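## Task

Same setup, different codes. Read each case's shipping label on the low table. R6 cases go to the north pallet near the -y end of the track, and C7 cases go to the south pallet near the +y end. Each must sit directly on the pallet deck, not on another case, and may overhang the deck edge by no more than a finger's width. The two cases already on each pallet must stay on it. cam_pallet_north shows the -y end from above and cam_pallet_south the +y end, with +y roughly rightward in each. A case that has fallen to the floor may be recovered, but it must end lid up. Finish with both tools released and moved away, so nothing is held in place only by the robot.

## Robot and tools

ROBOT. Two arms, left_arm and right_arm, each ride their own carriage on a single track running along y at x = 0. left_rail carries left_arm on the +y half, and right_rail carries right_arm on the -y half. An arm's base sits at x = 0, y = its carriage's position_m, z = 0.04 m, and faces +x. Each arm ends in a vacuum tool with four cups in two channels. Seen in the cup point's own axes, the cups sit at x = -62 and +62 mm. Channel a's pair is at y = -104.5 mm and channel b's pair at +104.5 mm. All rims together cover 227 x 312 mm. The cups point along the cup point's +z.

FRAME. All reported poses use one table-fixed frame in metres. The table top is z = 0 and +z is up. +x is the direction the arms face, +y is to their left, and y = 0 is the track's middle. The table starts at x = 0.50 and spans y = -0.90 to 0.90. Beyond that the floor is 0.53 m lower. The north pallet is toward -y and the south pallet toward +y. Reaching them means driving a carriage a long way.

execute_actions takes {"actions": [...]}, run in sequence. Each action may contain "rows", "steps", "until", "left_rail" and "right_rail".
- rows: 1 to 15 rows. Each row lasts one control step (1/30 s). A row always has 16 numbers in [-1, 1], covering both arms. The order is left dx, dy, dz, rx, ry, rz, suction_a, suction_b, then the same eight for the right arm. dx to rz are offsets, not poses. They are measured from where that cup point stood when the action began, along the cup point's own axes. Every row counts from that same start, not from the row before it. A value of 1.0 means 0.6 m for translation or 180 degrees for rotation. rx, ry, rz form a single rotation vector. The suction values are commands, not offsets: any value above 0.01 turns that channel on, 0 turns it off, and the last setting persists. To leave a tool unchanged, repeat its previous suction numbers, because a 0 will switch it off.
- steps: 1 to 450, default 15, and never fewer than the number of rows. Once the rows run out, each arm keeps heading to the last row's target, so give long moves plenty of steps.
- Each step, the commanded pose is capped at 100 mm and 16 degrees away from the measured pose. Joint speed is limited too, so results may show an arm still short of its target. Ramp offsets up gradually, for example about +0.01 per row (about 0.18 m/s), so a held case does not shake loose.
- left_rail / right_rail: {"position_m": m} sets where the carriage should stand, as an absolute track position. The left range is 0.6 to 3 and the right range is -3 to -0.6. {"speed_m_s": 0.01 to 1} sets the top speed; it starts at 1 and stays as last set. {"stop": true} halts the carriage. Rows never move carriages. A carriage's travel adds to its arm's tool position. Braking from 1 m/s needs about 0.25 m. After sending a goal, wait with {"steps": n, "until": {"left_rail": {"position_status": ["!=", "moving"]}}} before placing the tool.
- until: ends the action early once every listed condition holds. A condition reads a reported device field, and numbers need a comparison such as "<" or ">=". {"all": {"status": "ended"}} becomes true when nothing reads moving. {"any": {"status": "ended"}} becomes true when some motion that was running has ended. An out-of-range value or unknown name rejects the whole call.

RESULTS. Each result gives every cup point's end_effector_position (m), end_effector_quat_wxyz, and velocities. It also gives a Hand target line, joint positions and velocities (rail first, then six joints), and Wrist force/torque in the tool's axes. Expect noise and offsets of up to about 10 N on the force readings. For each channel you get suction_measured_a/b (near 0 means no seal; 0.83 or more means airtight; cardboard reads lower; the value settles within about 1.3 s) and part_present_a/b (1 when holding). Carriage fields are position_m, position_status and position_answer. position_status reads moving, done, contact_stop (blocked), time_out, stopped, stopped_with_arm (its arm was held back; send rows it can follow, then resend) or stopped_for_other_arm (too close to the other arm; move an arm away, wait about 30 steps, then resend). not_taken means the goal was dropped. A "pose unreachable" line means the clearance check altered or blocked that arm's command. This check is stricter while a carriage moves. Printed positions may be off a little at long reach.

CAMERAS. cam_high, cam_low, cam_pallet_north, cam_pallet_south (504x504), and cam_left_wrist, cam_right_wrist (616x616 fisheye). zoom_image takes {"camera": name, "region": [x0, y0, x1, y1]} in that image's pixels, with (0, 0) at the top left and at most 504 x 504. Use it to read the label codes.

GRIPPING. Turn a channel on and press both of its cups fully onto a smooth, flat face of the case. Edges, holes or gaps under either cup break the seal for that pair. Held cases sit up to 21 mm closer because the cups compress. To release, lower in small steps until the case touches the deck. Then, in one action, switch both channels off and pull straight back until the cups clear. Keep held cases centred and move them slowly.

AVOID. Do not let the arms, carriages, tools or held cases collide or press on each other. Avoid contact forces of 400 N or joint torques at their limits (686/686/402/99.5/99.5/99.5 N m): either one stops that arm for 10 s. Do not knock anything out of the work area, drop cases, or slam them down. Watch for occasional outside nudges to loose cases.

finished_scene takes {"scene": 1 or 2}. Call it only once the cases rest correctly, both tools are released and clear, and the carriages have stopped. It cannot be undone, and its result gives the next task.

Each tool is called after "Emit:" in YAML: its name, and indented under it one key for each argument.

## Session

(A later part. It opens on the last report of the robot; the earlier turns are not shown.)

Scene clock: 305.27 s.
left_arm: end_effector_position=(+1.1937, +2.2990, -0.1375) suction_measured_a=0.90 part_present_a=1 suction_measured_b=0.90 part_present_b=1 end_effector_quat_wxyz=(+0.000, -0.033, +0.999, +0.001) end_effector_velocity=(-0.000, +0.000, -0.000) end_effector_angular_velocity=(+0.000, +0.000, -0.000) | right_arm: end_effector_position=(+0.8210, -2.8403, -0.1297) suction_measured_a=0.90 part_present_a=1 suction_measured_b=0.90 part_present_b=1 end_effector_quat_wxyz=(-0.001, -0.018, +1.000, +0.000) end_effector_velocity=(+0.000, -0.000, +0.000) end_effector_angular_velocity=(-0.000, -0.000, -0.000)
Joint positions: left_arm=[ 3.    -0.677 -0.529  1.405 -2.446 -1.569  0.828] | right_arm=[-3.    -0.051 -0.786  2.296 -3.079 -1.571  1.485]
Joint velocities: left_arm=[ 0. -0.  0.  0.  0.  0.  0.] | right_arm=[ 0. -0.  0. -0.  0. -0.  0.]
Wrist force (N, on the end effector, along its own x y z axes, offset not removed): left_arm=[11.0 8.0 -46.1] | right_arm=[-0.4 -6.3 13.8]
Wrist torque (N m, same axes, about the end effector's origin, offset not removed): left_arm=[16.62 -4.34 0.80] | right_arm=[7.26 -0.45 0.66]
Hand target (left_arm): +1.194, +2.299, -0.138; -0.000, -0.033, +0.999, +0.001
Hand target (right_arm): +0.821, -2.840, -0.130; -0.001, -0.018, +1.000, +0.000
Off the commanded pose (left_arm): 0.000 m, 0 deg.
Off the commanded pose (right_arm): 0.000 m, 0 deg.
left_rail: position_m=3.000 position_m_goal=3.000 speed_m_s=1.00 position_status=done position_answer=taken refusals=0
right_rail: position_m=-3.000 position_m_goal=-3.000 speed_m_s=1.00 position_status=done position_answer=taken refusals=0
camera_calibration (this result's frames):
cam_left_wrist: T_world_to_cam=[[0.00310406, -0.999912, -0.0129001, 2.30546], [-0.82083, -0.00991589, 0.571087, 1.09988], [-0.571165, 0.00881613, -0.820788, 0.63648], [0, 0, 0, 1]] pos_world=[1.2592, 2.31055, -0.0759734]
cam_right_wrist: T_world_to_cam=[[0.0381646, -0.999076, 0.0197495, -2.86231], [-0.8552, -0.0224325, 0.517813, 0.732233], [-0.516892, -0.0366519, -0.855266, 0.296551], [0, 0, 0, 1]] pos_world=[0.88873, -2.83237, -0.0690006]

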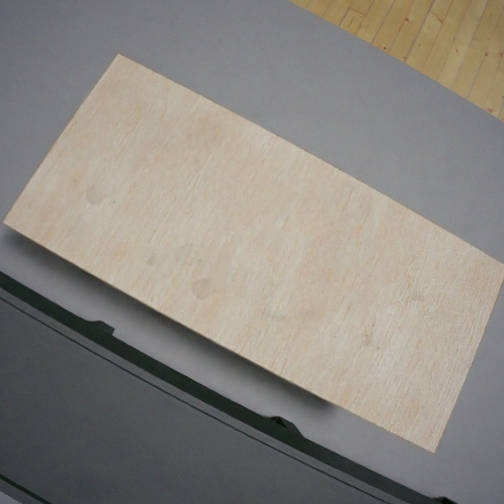

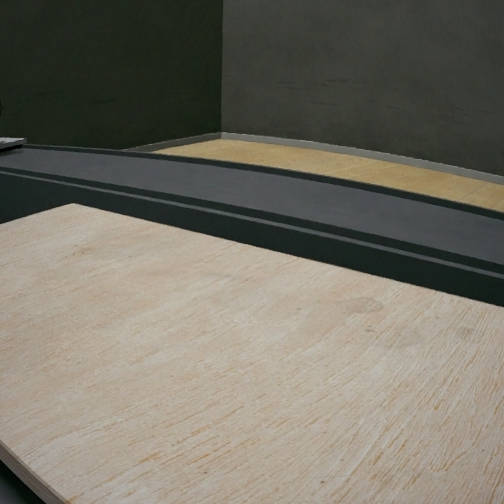

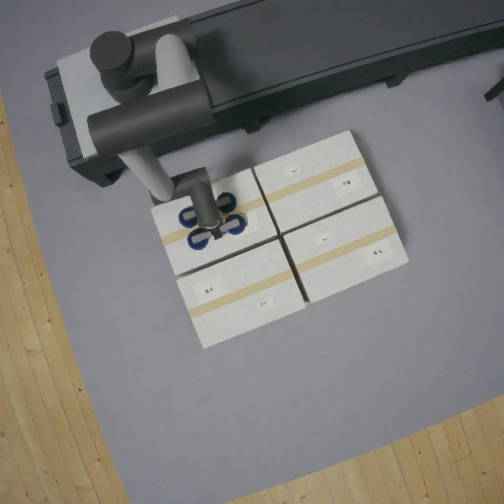

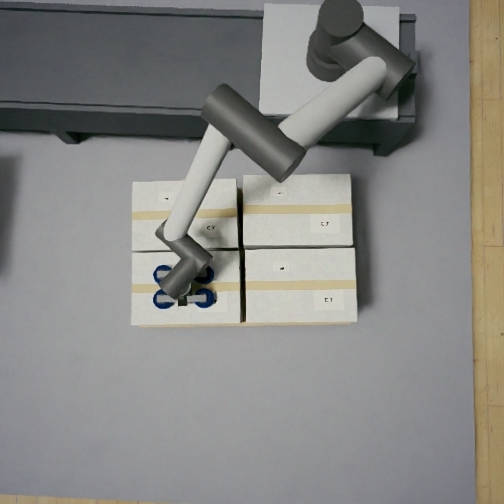

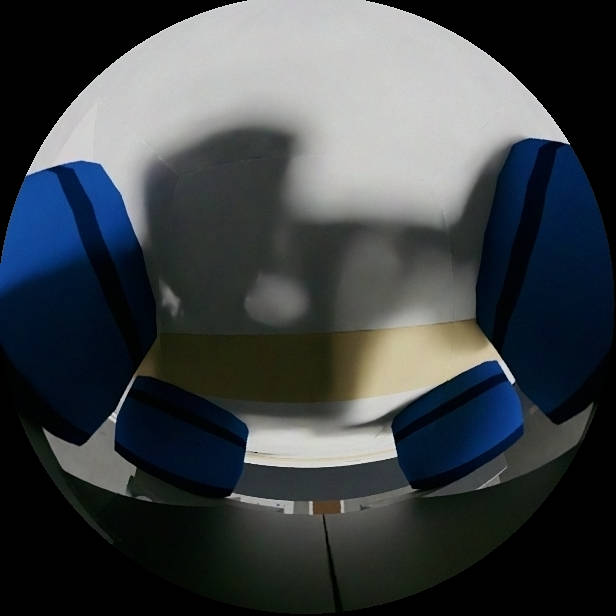

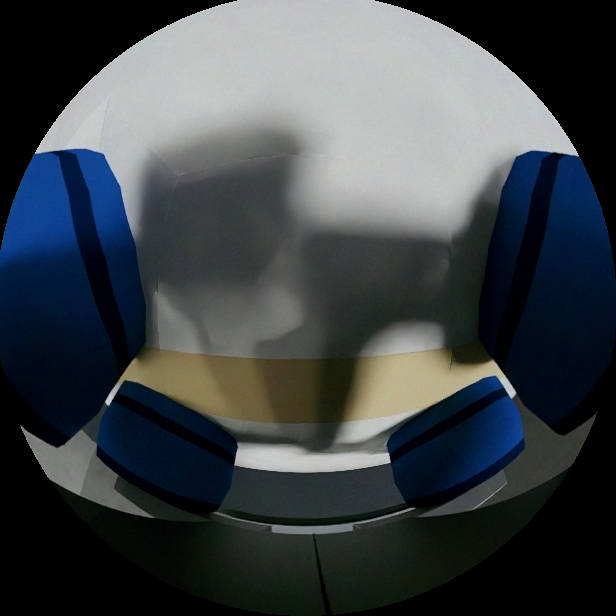

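The left case has touched down; the right one continues lowering.

Emit:
execute_actions:
  actions:
    - {"rows":[[0,0,0,0,0,0,1,1,0,0,0.003,0,0,0,1,1]],"steps":2}

Scene clock: 307.17 s.
left_arm: end_effector_position=(+1.1937, +2.2991, -0.1376) suction_measured_a=0.90 part_present_a=1 suction_measured_b=0.90 part_present_b=1 end_effector_quat_wxyz=(-0.000, -0.033, +0.999, +0.001) end_effector_velocity=(+0.000, -0.000, +0.000) end_effector_angular_velocity=(-0.000, -0.000, +0.000) | right_arm: end_effector_position=(+0.8210, -2.8403, -0.1301) suction_measured_a=0.90 part_present_a=1 suction_measured_b=0.90 part_present_b=1 end_effector_quat_wxyz=(-0.001, -0.018, +1.000, +0.000) end_effector_velocity=(+0.001, -0.000, -0.012) end_effector_angular_velocity=(-0.000, -0.002, -0.000)
Joint positions: left_arm=[ 3.    -0.677 -0.529  1.405 -2.446 -1.569  0.827] | right_arm=[-3.    -0.051 -0.785  2.296 -3.08  -1.571  1.485]
Joint velocities: left_arm=[ 0. -0. -0.  0. -0.  0. -0.] | right_arm=[ 0.     0.     0.018 -0.004 -0.016 -0.     0.   ]
Wrist force (N, on the end effector, along its own x y z axes, offset not removed): left_arm=[13.8 9.1 -50.0] | right_arm=[0.1 -3.0 10.7]
Wrist torque (N m, same axes, about the end effector's origin, offset not removed): left_arm=[18.19 -5.68 0.96] | right_arm=[7.44 -0.47 0.53]
Hand target (left_arm): +1.194, +2.299, -0.137; +0.000, -0.033, +0.999, +0.001
Hand target (right_arm): +0.821, -2.840, -0.132; -0.001, -0.018, +1.000, +0.000
Off the commanded pose (left_arm): 0.000 m, 0 deg.
Off the commanded pose (right_arm): 0.001 m, 0 deg.
left_rail: position_m=3.000 position_m_goal=3.000 speed_m_s=1.00 position_status=done position_answer=taken refusals=0
right_rail: position_m=-3.000 position_m_goal=-3.000 speed_m_s=1.00 position_status=done position_answer=taken refusals=0
camera_calibration (this result's frames):
cam_left_wrist: T_world_to_cam=[[0.0031265, -0.999911, -0.0129957, 2.30546], [-0.820762, -0.00998995, 0.571183, 1.09999], [-0.571262, 0.0088806, -0.82072, 0.636355], [0, 0, 0, 1]] pos_world=[1.25914, 2.31059, -0.0760642]
cam_right_wrist: T_world_to_cam=[[0.0381636, -0.999076, 0.0197549, -2.86231], [-0.855229, -0.022431, 0.517764, 0.732467], [-0.516843, -0.0366547, -0.855295, 0.296193], [0, 0, 0, 1]] pos_world=[0.888748, -2.83238, -0.069368]

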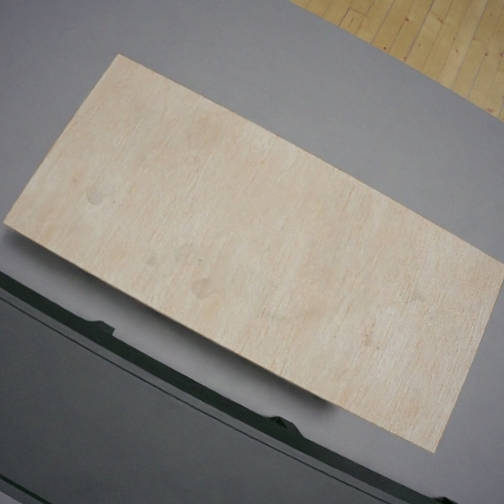

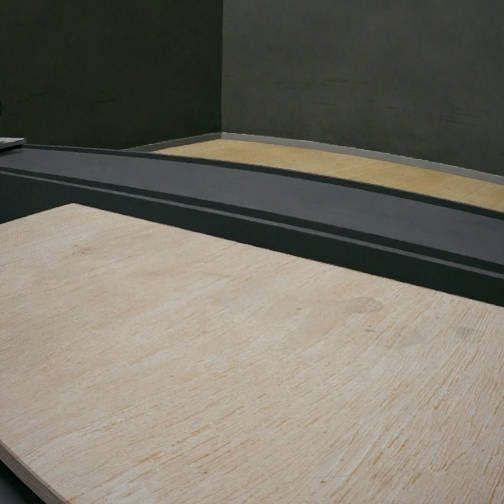

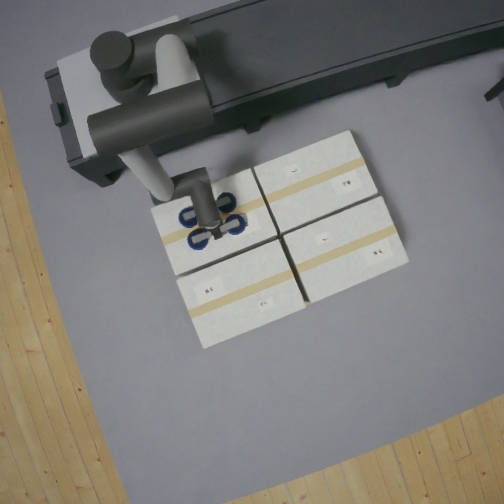

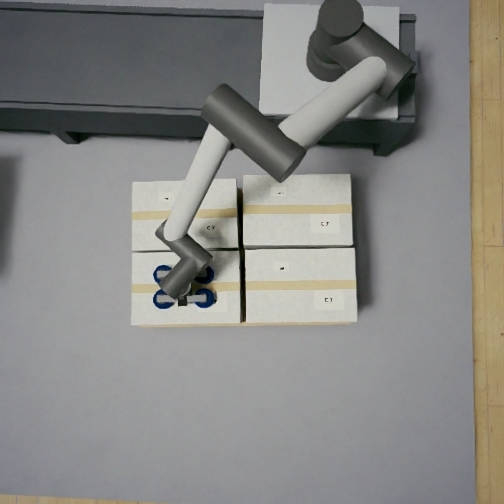

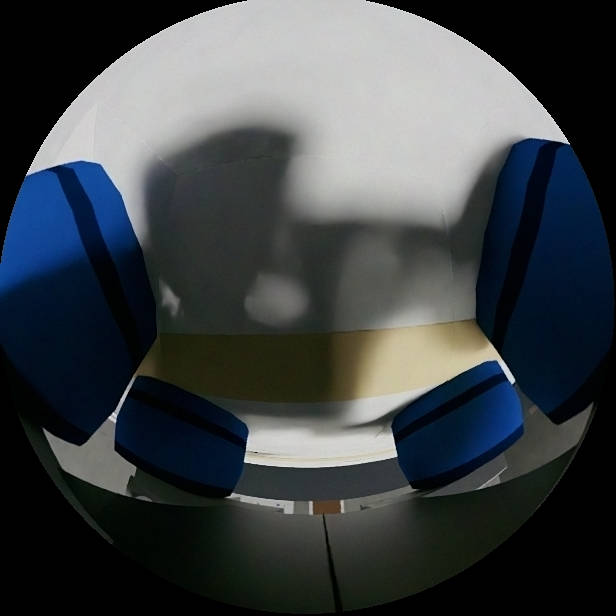

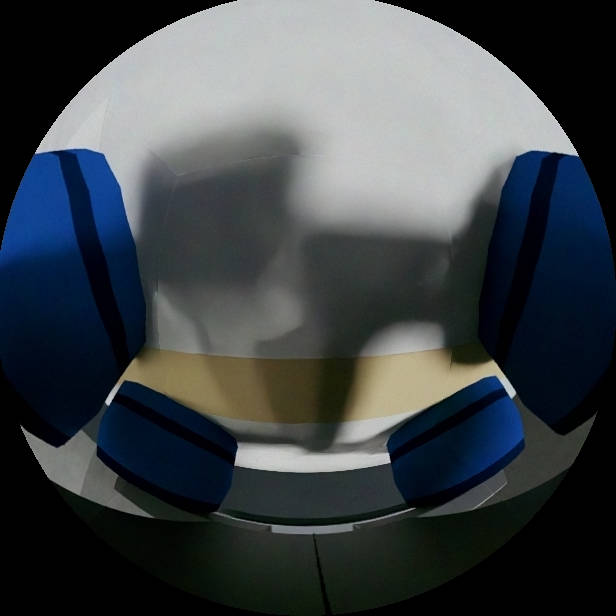

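Emit:
execute_actions:
  actions: []

Scene clock: 310.93 s.
left_arm: end_effector_position=(+1.1937, +2.2990, -0.1375) suction_measured_a=0.90 part_present_a=1 suction_measured_b=0.90 part_present_b=1 end_effector_quat_wxyz=(+0.000, -0.033, +0.999, +0.001) end_effector_velocity=(+0.000, -0.000, +0.000) end_effector_angular_velocity=(-0.000, -0.000, -0.000) | right_arm: end_effector_position=(+0.8210, -2.8403, -0.1315) suction_measured_a=0.90 part_present_a=1 suction_measured_b=0.90 part_present_b=1 end_effector_quat_wxyz=(-0.001, -0.018, +1.000, +0.000) end_effector_velocity=(+0.000, +0.000, +0.000) end_effector_angular_velocity=(+0.000, -0.000, -0.000)
Joint positions: left_arm=[ 3.    -0.677 -0.529  1.405 -2.446 -1.569  0.827] | right_arm=[-3.    -0.051 -0.783  2.296 -3.082 -1.571  1.485]
Joint velocities: left_arm=[ 0. -0. -0. -0. -0.  0.  0.] | right_arm=[ 0.  0. -0.  0. -0.  0.  0.]
Wrist force (N, on the end effector, along its own x y z axes, offset not removed): left_arm=[13.4 8.8 -47.4] | right_arm=[-3.7 -7.4 11.9]
Wrist torque (N m, same axes, about the end effector's origin, offset not removed): left_arm=[16.73 -4.37 1.13] | right_arm=[7.22 0.10 0.71]
Hand target (left_arm): +1.194, +2.299, -0.137; +0.000, -0.033, +0.999, +0.001
Hand target (right_arm): +0.821, -2.840, -0.132; -0.001, -0.018, +1.000, +0.000
Off the commanded pose (left_arm): 0.000 m, 0 deg.
Off the commanded pose (right_arm): 0.000 m, 0 deg.
left_rail: position_m=3.000 position_m_goal=3.000 speed_m_s=1.00 position_status=done position_answer=taken refusals=0
right_rail: position_m=-3.000 position_m_goal=-3.000 speed_m_s=1.00 position_status=done position_answer=taken refusals=0
camera_calibration (this result's frames):
cam_left_wrist: T_world_to_cam=[[0.0031106, -0.999912, -0.0129043, 2.30545], [-0.820827, -0.0099237, 0.571091, 1.0999], [-0.571169, 0.00881578, -0.820785, 0.63648], [0, 0, 0, 1]] pos_world=[1.25919, 2.31055, -0.0759802]
cam_right_wrist: T_world_to_cam=[[0.038165, -0.999076, 0.0197485, -2.86228], [-0.855193, -0.0224329, 0.517823, 0.733149], [-0.516902, -0.0366515, -0.85526, 0.29502], [0, 0, 0, 1]] pos_world=[0.88872, -2.83237, -0.070797]

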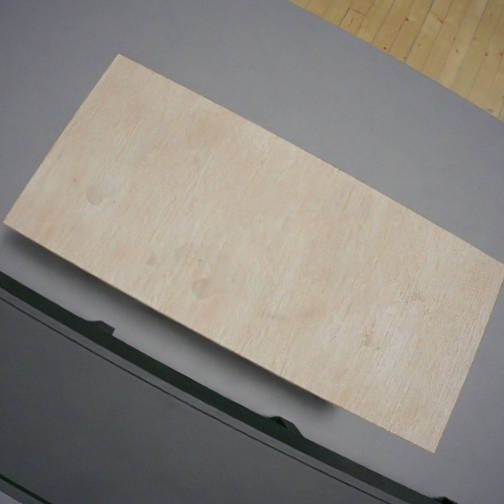

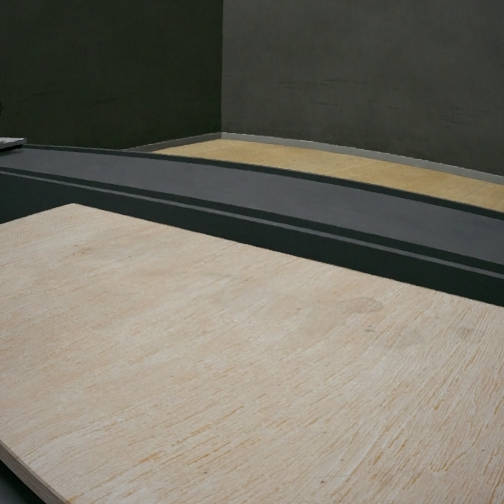

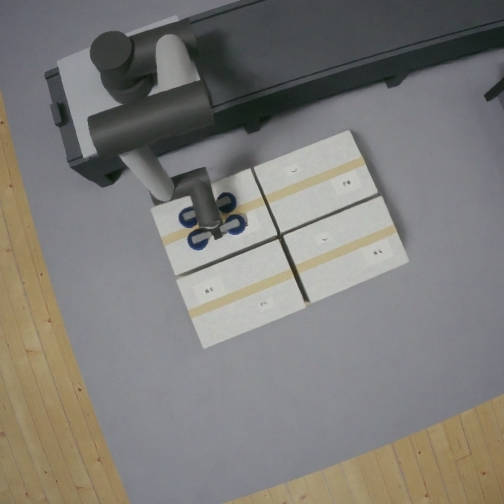

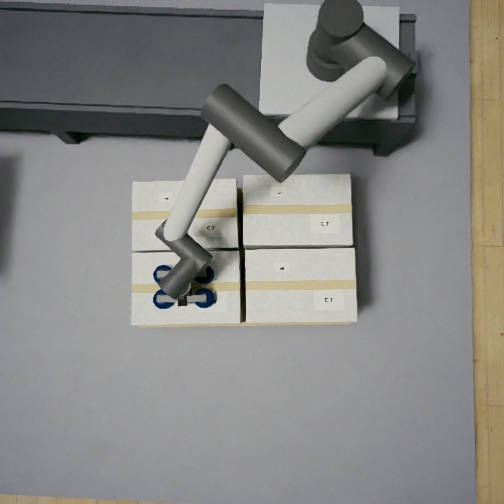

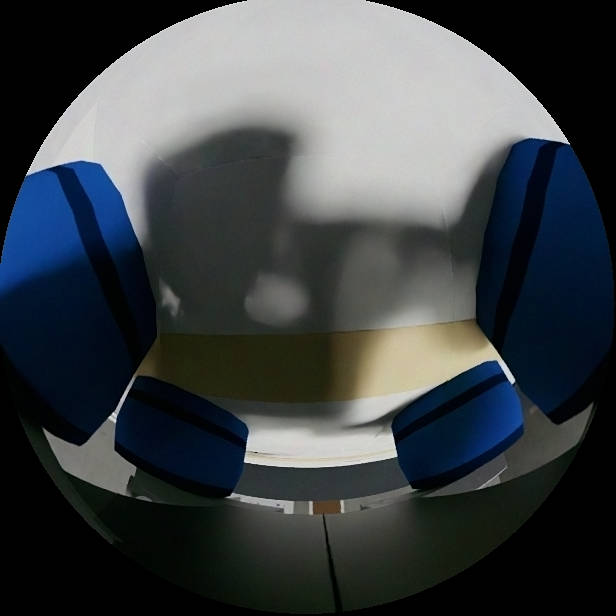

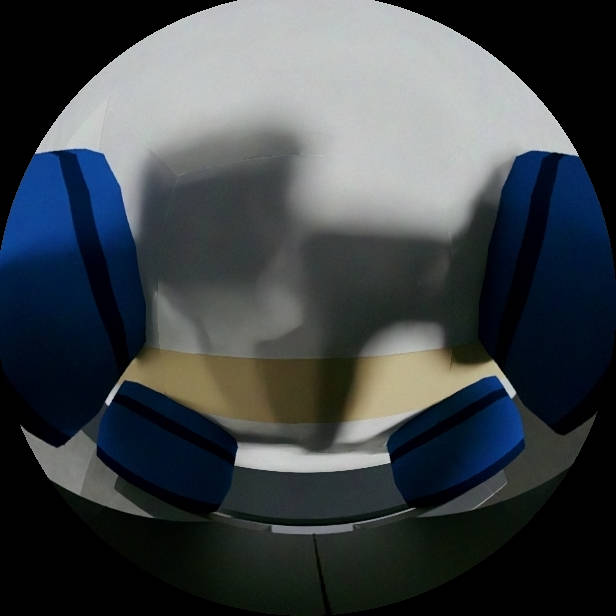

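Emit:
execute_actions:
  actions:
    - {"rows":[[0,0,0,0,0,0,1,1,0,0,0.003,0,0,0,1,1]],"steps":1}

Scene clock: 312.53 s.
left_arm: end_effector_position=(+1.1937, +2.2990, -0.1375) suction_measured_a=0.90 part_present_a=1 suction_measured_b=0.90 part_present_b=1 end_effector_quat_wxyz=(+0.000, -0.033, +0.999, +0.001) end_effector_velocity=(+0.000, -0.000, -0.000) end_effector_angular_velocity=(+0.000, -0.000, -0.000) | right_arm: end_effector_position=(+0.8210, -2.8403, -0.1316) suction_measured_a=0.90 part_present_a=1 suction_measured_b=0.90 part_present_b=1 end_effector_quat_wxyz=(-0.001, -0.018, +1.000, +0.000) end_effector_velocity=(+0.000, -0.000, -0.005) end_effector_angular_velocity=(-0.000, -0.001, +0.000)
Joint positions: left_arm=[ 3.    -0.677 -0.529  1.405 -2.446 -1.569  0.828] | right_arm=[-3.    -0.051 -0.783  2.296 -3.082 -1.571  1.485]
Joint velocities: left_arm=[ 0. -0.  0.  0. -0.  0.  0.] | right_arm=[ 0.     0.     0.008 -0.001 -0.007  0.    -0.   ]
Wrist force (N, on the end effector, along its own x y z axes, offset not removed): left_arm=[13.2 9.9 -48.0] | right_arm=[-0.9 -5.6 13.1]
Wrist torque (N m, same axes, about the end effector's origin, offset not removed): left_arm=[16.71 -4.59 0.97] | right_arm=[7.48 -0.17 0.58]
Hand target (left_arm): +1.194, +2.299, -0.137; +0.000, -0.033, +0.999, +0.001
Hand target (right_arm): +0.821, -2.840, -0.133; -0.001, -0.018, +1.000, +0.000
Off the commanded pose (left_arm): 0.000 m, 0 deg.
Off the commanded pose (right_arm): 0.002 m, 0 deg.
left_rail: position_m=3.000 position_m_goal=3.000 speed_m_s=1.00 position_status=done position_answer=taken refusals=0
right_rail: position_m=-3.000 position_m_goal=-3.000 speed_m_s=1.00 position_status=done position_answer=taken refusals=0
camera_calibration (this result's frames):
cam_left_wrist: T_world_to_cam=[[0.00310404, -0.999912, -0.0129004, 2.30546], [-0.820829, -0.00991603, 0.571088, 1.09988], [-0.571165, 0.00881637, -0.820788, 0.63648], [0, 0, 0, 1]] pos_world=[1.2592, 2.31055, -0.0759738]
cam_right_wrist: T_world_to_cam=[[0.038165, -0.999076, 0.0197483, -2.86228], [-0.855192, -0.0224329, 0.517825, 0.733172], [-0.516904, -0.0366514, -0.855258, 0.294979], [0, 0, 0, 1]] pos_world=[0.888718, -2.83237, -0.0708468]

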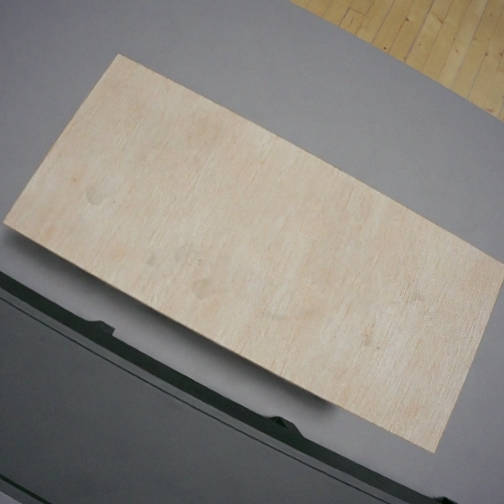

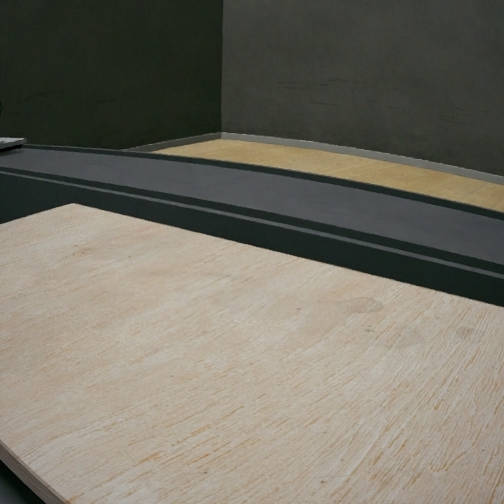

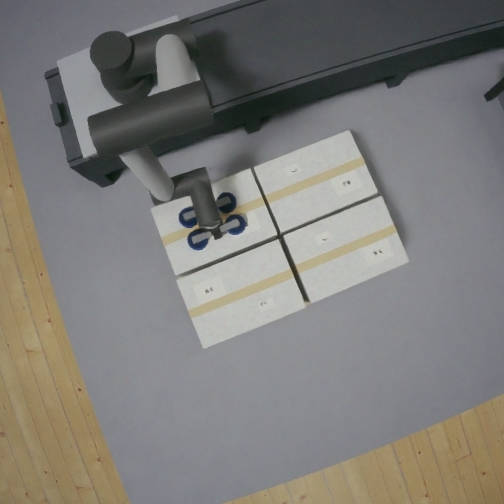

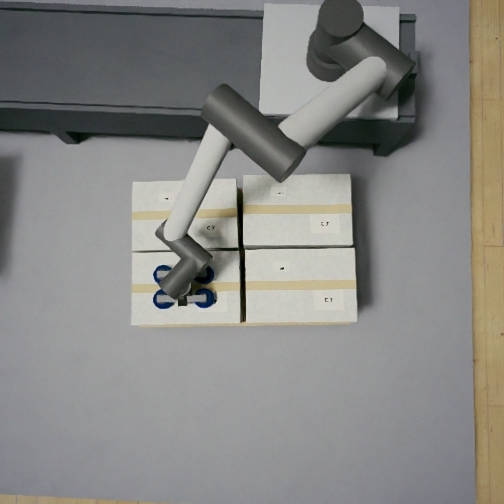

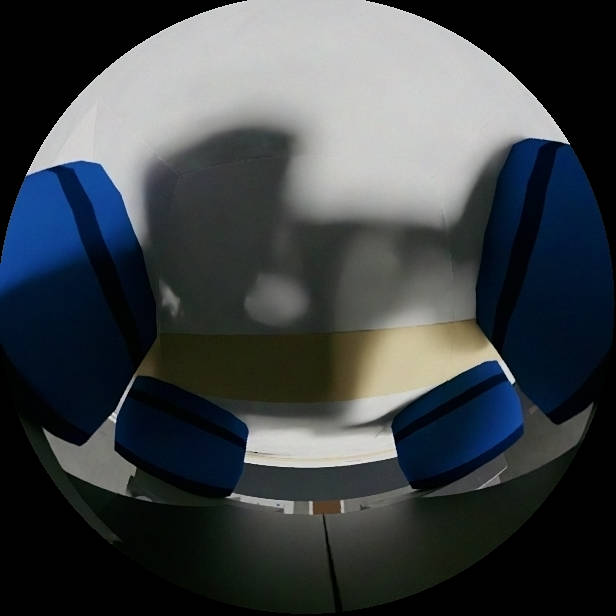

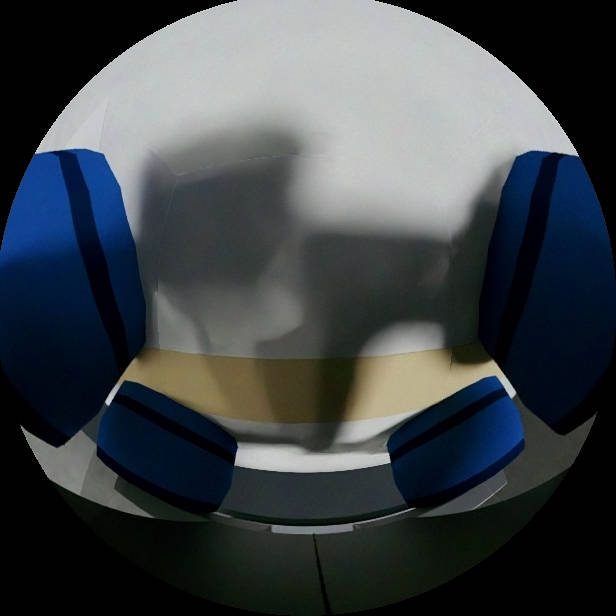

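Emit:
execute_actions:
  actions: []

Scene clock: 313.77 s.
left_arm: end_effector_position=(+1.1937, +2.2990, -0.1375) suction_measured_a=0.90 part_present_a=1 suction_measured_b=0.90 part_present_b=1 end_effector_quat_wxyz=(+0.000, -0.033, +0.999, +0.001) end_effector_velocity=(+0.000, -0.000, +0.000) end_effector_angular_velocity=(-0.000, -0.000, +0.000) | right_arm: end_effector_position=(+0.8210, -2.8403, -0.1333) suction_measured_a=0.90 part_present_a=1 suction_measured_b=0.90 part_present_b=1 end_effector_quat_wxyz=(-0.001, -0.018, +1.000, +0.000) end_effector_velocity=(-0.000, +0.000, -0.000) end_effector_angular_velocity=(+0.000, +0.000, +0.000)
Joint positions: left_arm=[ 3.    -0.677 -0.529  1.405 -2.446 -1.569  0.828] | right_arm=[-3.    -0.051 -0.781  2.296 -3.084 -1.571  1.485]
Joint velocities: left_arm=[ 0. -0. -0.  0. -0.  0. -0.] | right_arm=[ 0.  0.  0.  0.  0.  0. -0.]
Wrist force (N, on the end effector, along its own x y z axes, offset not removed): left_arm=[12.5 10.5 -49.2] | right_arm=[47.8 -8.1 -147.0]
Wrist torque (N m, same axes, about the end effector's origin, offset not removed): left_arm=[16.95 -4.37 1.09] | right_arm=[-1.35 -16.41 -0.65]
Hand target (left_arm): +1.194, +2.299, -0.137; +0.000, -0.033, +0.999, +0.001
Hand target (right_arm): +0.821, -2.840, -0.133; -0.001, -0.018, +1.000, +0.000
Off the commanded pose (left_arm): 0.000 m, 0 deg.
Off the commanded pose (right_arm): 0.000 m, 0 deg.
left_rail: position_m=3.000 position_m_goal=3.000 speed_m_s=1.00 position_status=done position_answer=taken refusals=0
right_rail: position_m=-3.000 position_m_goal=-3.000 speed_m_s=1.00 position_status=done position_answer=taken refusals=0
camera_calibration (this result's frames):
cam_left_wrist: T_world_to_cam=[[0.00310399, -0.999912, -0.0129003, 2.30546], [-0.820829, -0.00991592, 0.571088, 1.09988], [-0.571165, 0.0088163, -0.820788, 0.63648], [0, 0, 0, 1]] pos_world=[1.2592, 2.31055, -0.0759739]
cam_right_wrist: T_world_to_cam=[[0.0381631, -0.999076, 0.0197563, -2.86224], [-0.855238, -0.0224305, 0.517749, 0.734107], [-0.516828, -0.0366553, -0.855304, 0.293463], [0, 0, 0, 1]] pos_world=[0.888738, -2.83238, -0.0725358]

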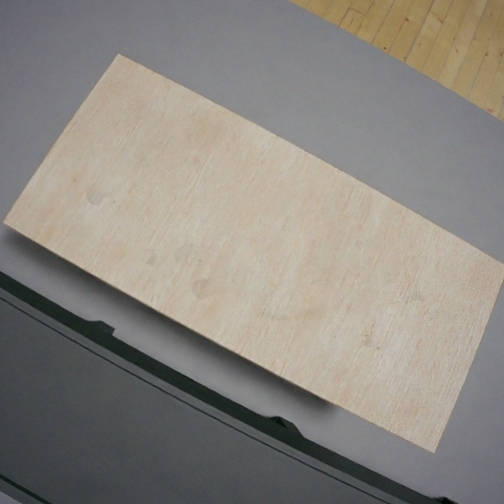

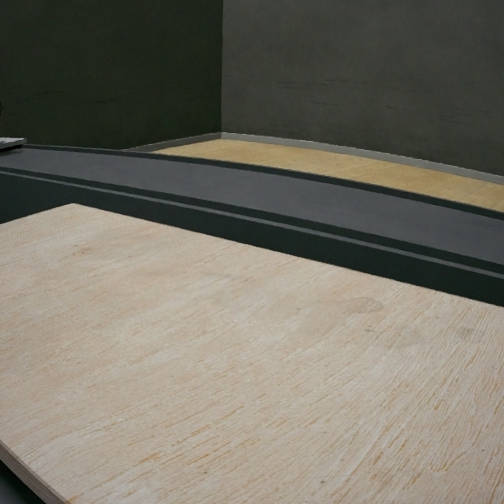

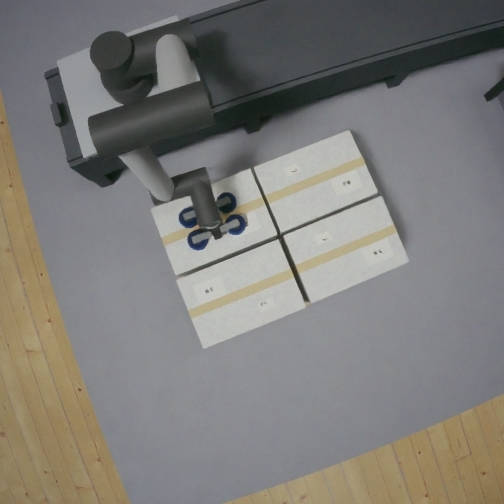

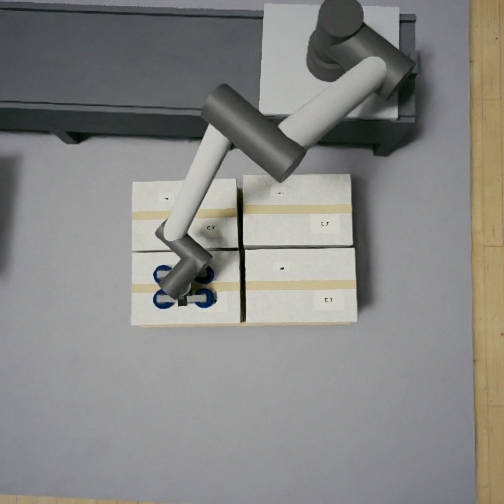

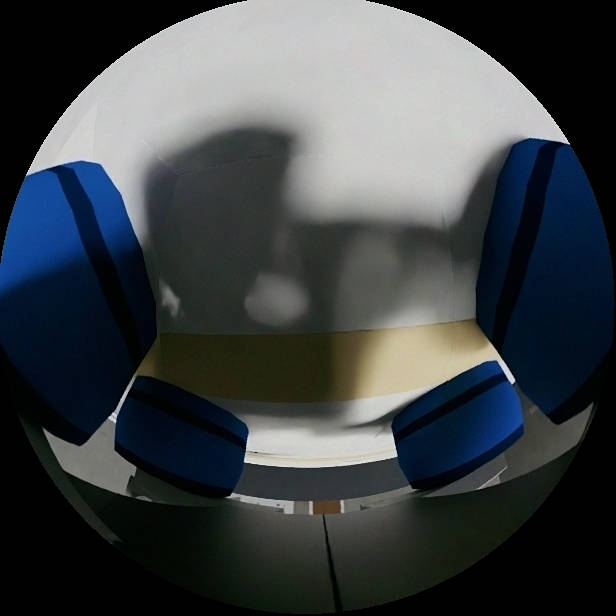

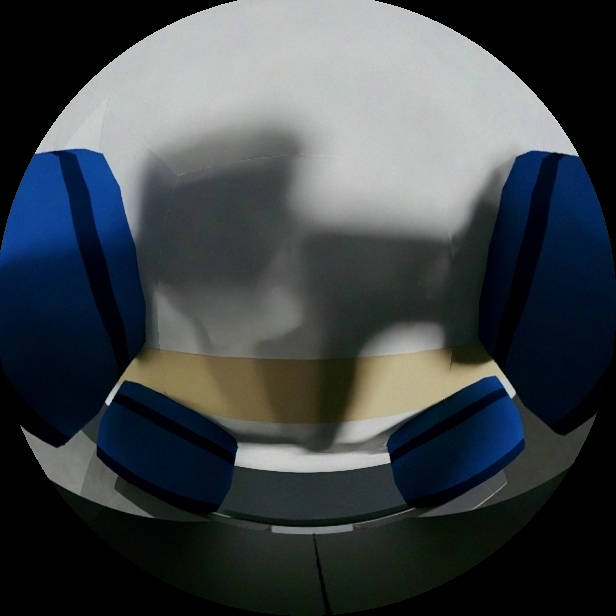

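Both cases are down. Releasing and lifting clear.

Emit:
execute_actions:
  actions:
    - {"rows":[[0,0,-0.001,0,0,0,0,0,0,0,-0.004,0,0,0,0,0],[0,0,-0.004,0,0,0,0,0,0,0,-0.008,0,0,0,0,0],[0,0,-0.008,0,0,0,0,0,0,0,-0.013,0,0,0,0,0],[0,0,-0.013,0,0,0,0,0,0,0,-0.019,0,0,0,0,0],[0,0,-0.02,0,0,0,0,0,0,0,-0.025,0,0,0,0,0],[0,0,-0.027,0,0,0,0,0,0,0,-0.032,0,0,0,0,0],[0,0,-0.035,0,0,0,0,0,0,0,-0.04,0,0,0,0,0],[0,0,-0.05,0,0,0,0,0,0,0,-0.055,0,0,0,0,0],[0,0,-0.09,0,0,0,0,0,0,0,-0.09,0,0,0,0,0],[0,0,-0.14,0,0,0,0,0,0,0,-0.14,0,0,0,0,0],[0,0,-0.19,0,0,0,0,0,0,0,-0.19,0,0,0,0,0],[0,0,-0.24,0,0,0,0,0,0,0,-0.24,0,0,0,0,0],[0,0,-0.29,0,0,0,0,0,0,0,-0.29,0,0,0,0,0],[0,0,-0.33,0,0,0,0,0,0,0,-0.33,0,0,0,0,0]],"steps":16}
    - {"left_rail":{"position_m":2.1},"right_rail":{"position_m":-1.55},"steps":1}

Scene clock: 322.27 s.
left_arm: end_effector_position=(+1.1955, +2.2978, +0.0141) suction_measured_a=0.01 part_present_a=0 suction_measured_b=0.01 part_present_b=0 end_effector_quat_wxyz=(+0.000, -0.033, +0.999, +0.001) end_effector_velocity=(+0.002, -0.013, +0.476) end_effector_angular_velocity=(-0.011, -0.014, +0.000) | right_arm: end_effector_position=(+0.8217, -2.8394, +0.0098) suction_measured_a=0.00 part_present_a=0 suction_measured_b=0.00 part_present_b=0 end_effector_quat_wxyz=(+0.003, -0.018, +1.000, +0.000) end_effector_velocity=(+0.008, +0.011, +0.496) end_effector_angular_velocity=(-0.002, -0.033, -0.000)
Joint positions: left_arm=[ 3.    -0.677 -0.657  1.414 -2.328 -1.569  0.828] | right_arm=[-3.    -0.05  -1.     2.312 -2.888 -1.57   1.486]
Joint velocities: left_arm=[-0.011  0.    -0.384 -0.014  0.381 -0.    -0.   ] | right_arm=[ 0.012 -0.    -0.746 -0.02   0.733 -0.     0.   ]
Wrist force (N, on the end effector, along its own x y z axes, offset not removed): left_arm=[-2.6 -6.6 -11.0] | right_arm=[-2.5 -3.7 -7.4]
Wrist torque (N m, same axes, about the end effector's origin, offset not removed): left_arm=[-0.98 0.99 -0.09] | right_arm=[-0.16 -0.37 0.50]
Hand target (left_arm): +1.194, +2.296, +0.059; +0.000, -0.033, +0.999, +0.001
Hand target (right_arm): +0.821, -2.837, +0.060; +0.002, -0.018, +1.000, +0.000
Off the commanded pose (left_arm): 0.046 m, 0 deg.
Off the commanded pose (right_arm): 0.055 m, 0 deg.
left_rail: position_m=3.000 position_m_goal=2.100 speed_m_s=1.00 position_status=moving position_answer=taken refusals=0
right_rail: position_m=-3.000 position_m_goal=-1.550 speed_m_s=1.00 position_status=moving position_answer=taken refusals=0
camera_calibration (this result's frames):
cam_left_wrist: T_world_to_cam=[[0.00319758, -0.999921, -0.0121425, 2.30611], [-0.821382, -0.00955204, 0.570299, 1.01463], [-0.57037, 0.00815005, -0.821348, 0.76253], [0, 0, 0, 1]] pos_world=[1.26095, 2.3094, 0.0756624]
cam_right_wrist: T_world_to_cam=[[0.0380692, -0.999073, 0.0200744, -2.86412], [-0.858829, -0.0224423, 0.51177, 0.663633], [-0.510845, -0.0367231, -0.858888, 0.411119], [0, 0, 0, 1]] pos_world=[0.889001, -2.83148, 0.0709734]

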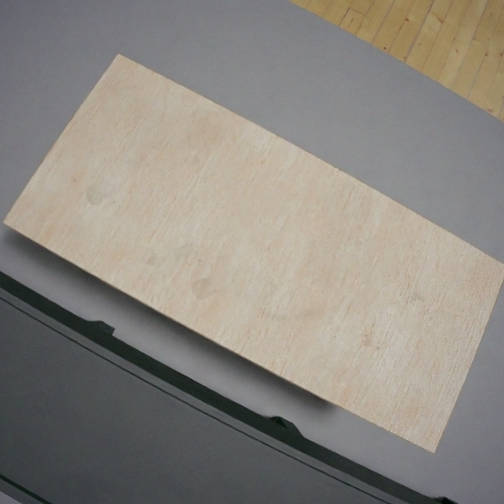

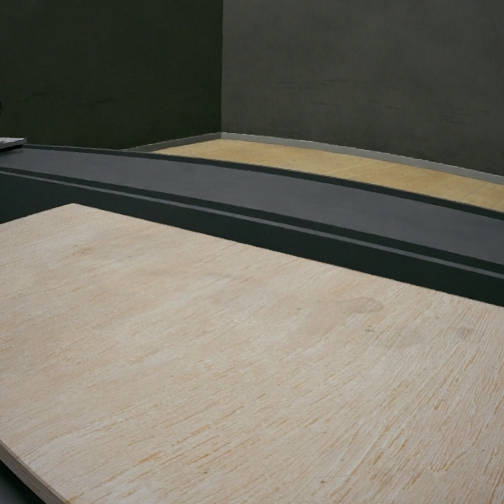

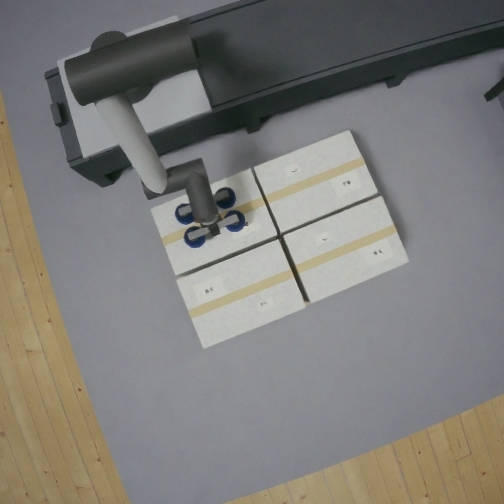

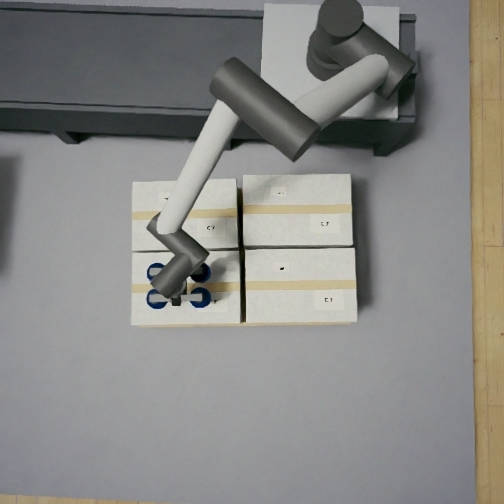

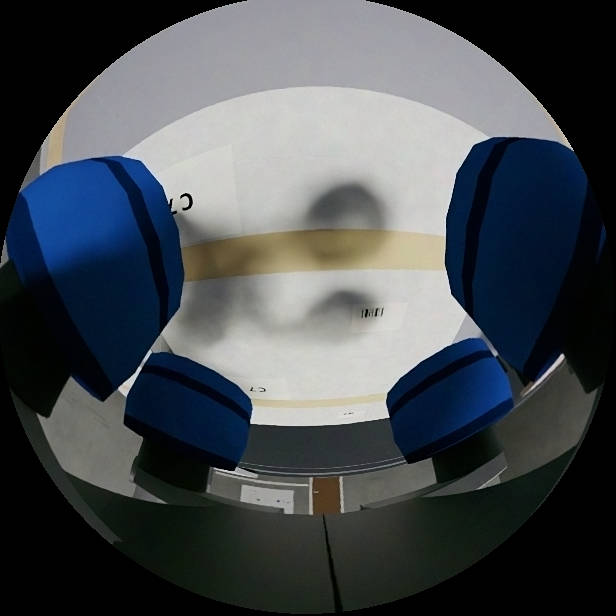

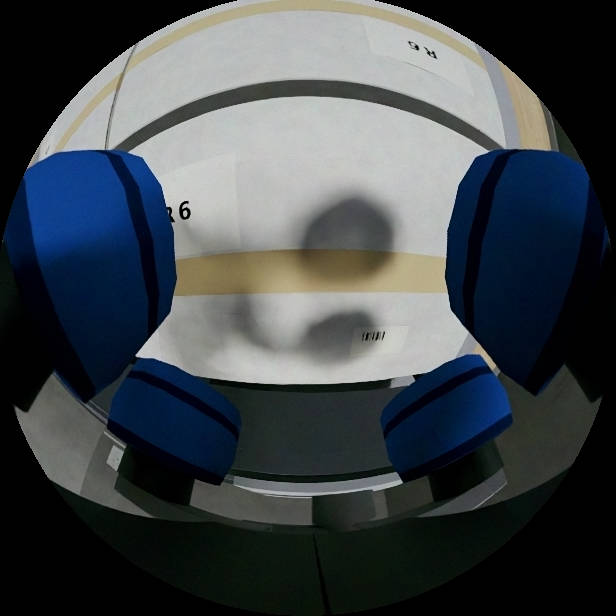

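Emit:
zoom_image:
  camera: "cam_pallet_south"
  region: [115, 160, 375, 345]

Region (115, 160, 375, 345) of cam_pallet_south's 504x504 image, scaled by 1.938, with more detail than that image has; it fills the top 359 rows of this view, and the rest is white.

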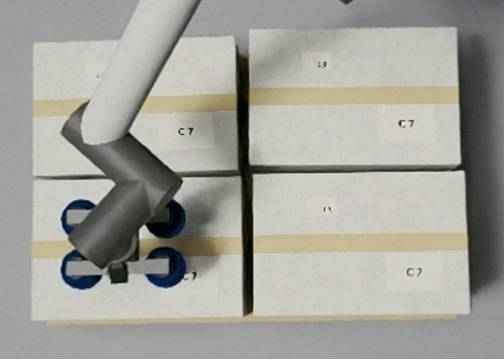

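Emit:
execute_actions:
  actions: []

Scene clock: 325.53 s.
left_arm: end_effector_position=(+1.1944, +1.3983, +0.0589) suction_measured_a=0.01 part_present_a=0 suction_measured_b=0.01 part_present_b=0 end_effector_quat_wxyz=(+0.000, -0.033, +0.999, +0.001) end_effector_velocity=(-0.000, -0.000, +0.000) end_effector_angular_velocity=(-0.000, -0.000, -0.000) | right_arm: end_effector_position=(+0.8209, -1.3895, +0.0598) suction_measured_a=0.00 part_present_a=0 suction_measured_b=0.00 part_present_b=0 end_effector_quat_wxyz=(+0.002, -0.018, +1.000, +0.000) end_effector_velocity=(-0.000, -0.000, -0.000) end_effector_angular_velocity=(-0.000, +0.000, +0.000)
Joint positions: left_arm=[ 2.1   -0.677 -0.693  1.412 -2.29  -1.569  0.827] | right_arm=[-1.55  -0.05  -1.076  2.308 -2.808 -1.57   1.485]
Joint velocities: left_arm=[ 0. -0. -0.  0. -0.  0. -0.] | right_arm=[ 0. -0.  0. -0.  0. -0. -0.]
Wrist force (N, on the end effector, along its own x y z axes, offset not removed): left_arm=[-0.4 -4.4 -2.3] | right_arm=[-3.6 -4.6 -2.6]
Wrist torque (N m, same axes, about the end effector's origin, offset not removed): left_arm=[-0.75 0.63 -0.08] | right_arm=[-0.37 -0.18 0.60]
Hand target (left_arm): +1.194, +1.398, +0.059; +0.000, -0.033, +0.999, +0.001
Hand target (right_arm): +0.821, -1.390, +0.060; +0.002, -0.018, +1.000, +0.000
Off the commanded pose (left_arm): 0.002 m, 0 deg.
Off the commanded pose (right_arm): 0.005 m, 0 deg.
left_rail: position_m=2.100 position_m_goal=2.100 speed_m_s=1.00 position_status=done position_answer=taken refusals=0
right_rail: position_m=-1.550 position_m_goal=-1.550 speed_m_s=1.00 position_status=done position_answer=taken refusals=0
camera_calibration (this result's frames):
cam_left_wrist: T_world_to_cam=[[0.00311094, -0.99992, -0.0122525, 1.40729], [-0.821305, -0.00954474, 0.57041, 0.97945], [-0.570481, 0.00828853, -0.821269, 0.805958], [0, 0, 0, 1]] pos_world=[1.25983, 1.40984, 0.120464]
cam_right_wrist: T_world_to_cam=[[0.0380367, -0.999074, 0.0200887, -1.41646], [-0.858452, -0.0223799, 0.512405, 0.669606], [-0.511481, -0.0367354, -0.858509, 0.507433], [0, 0, 0, 1]] pos_world=[0.888244, -1.38152, 0.120981]

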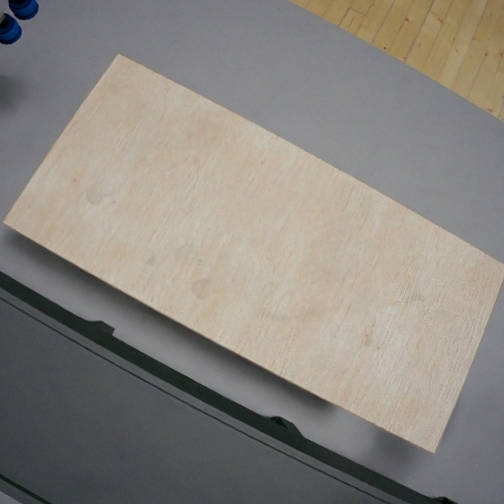

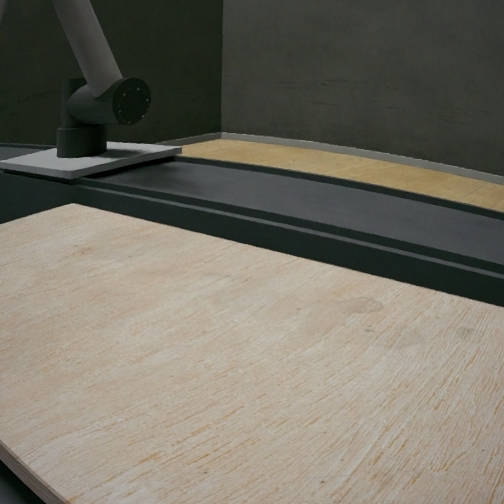

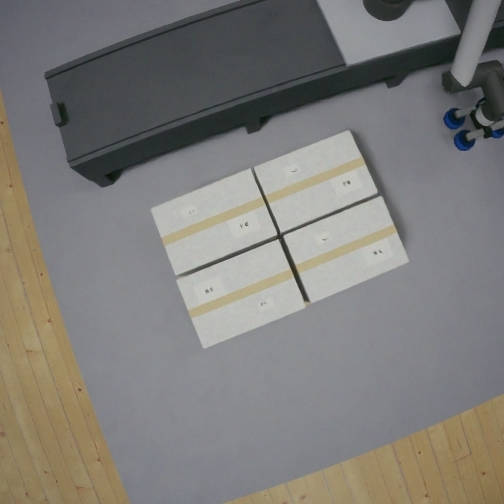

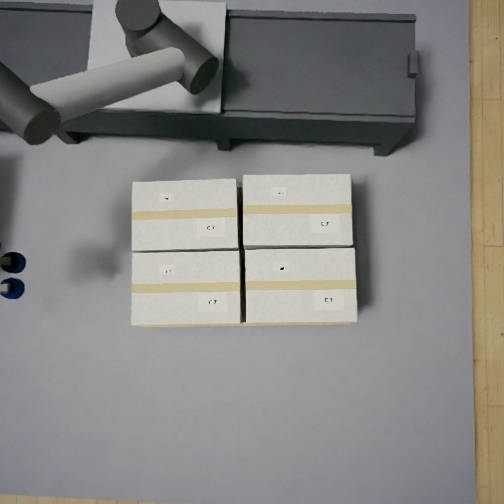

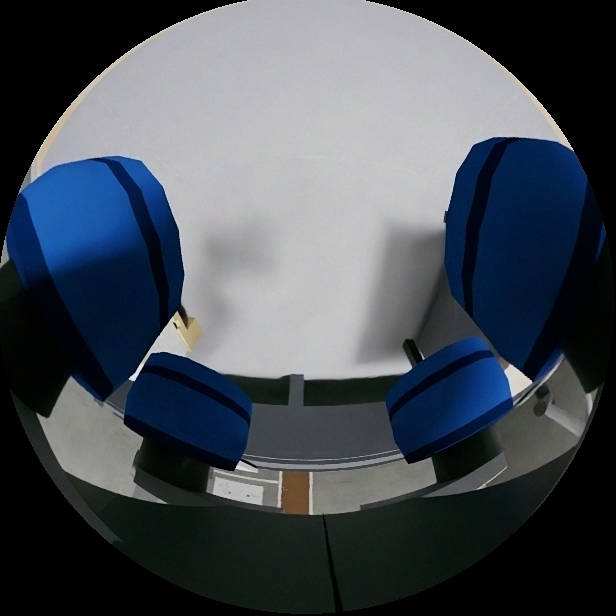

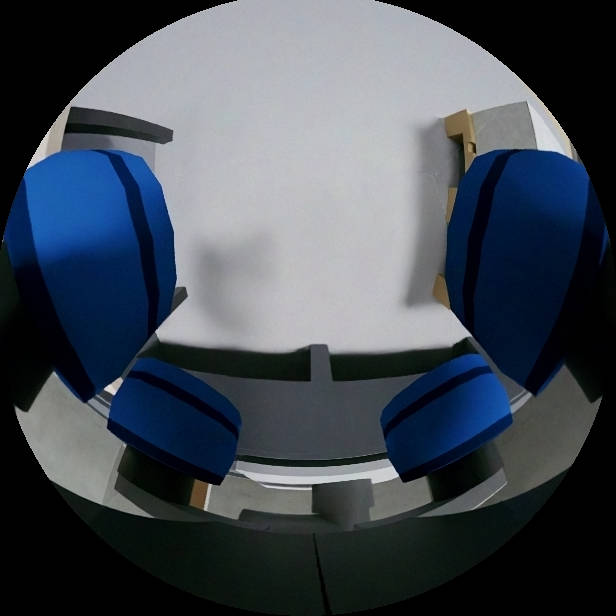

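Emit:
finished_scene:
  scene: 2

The scene is finished: the task was done.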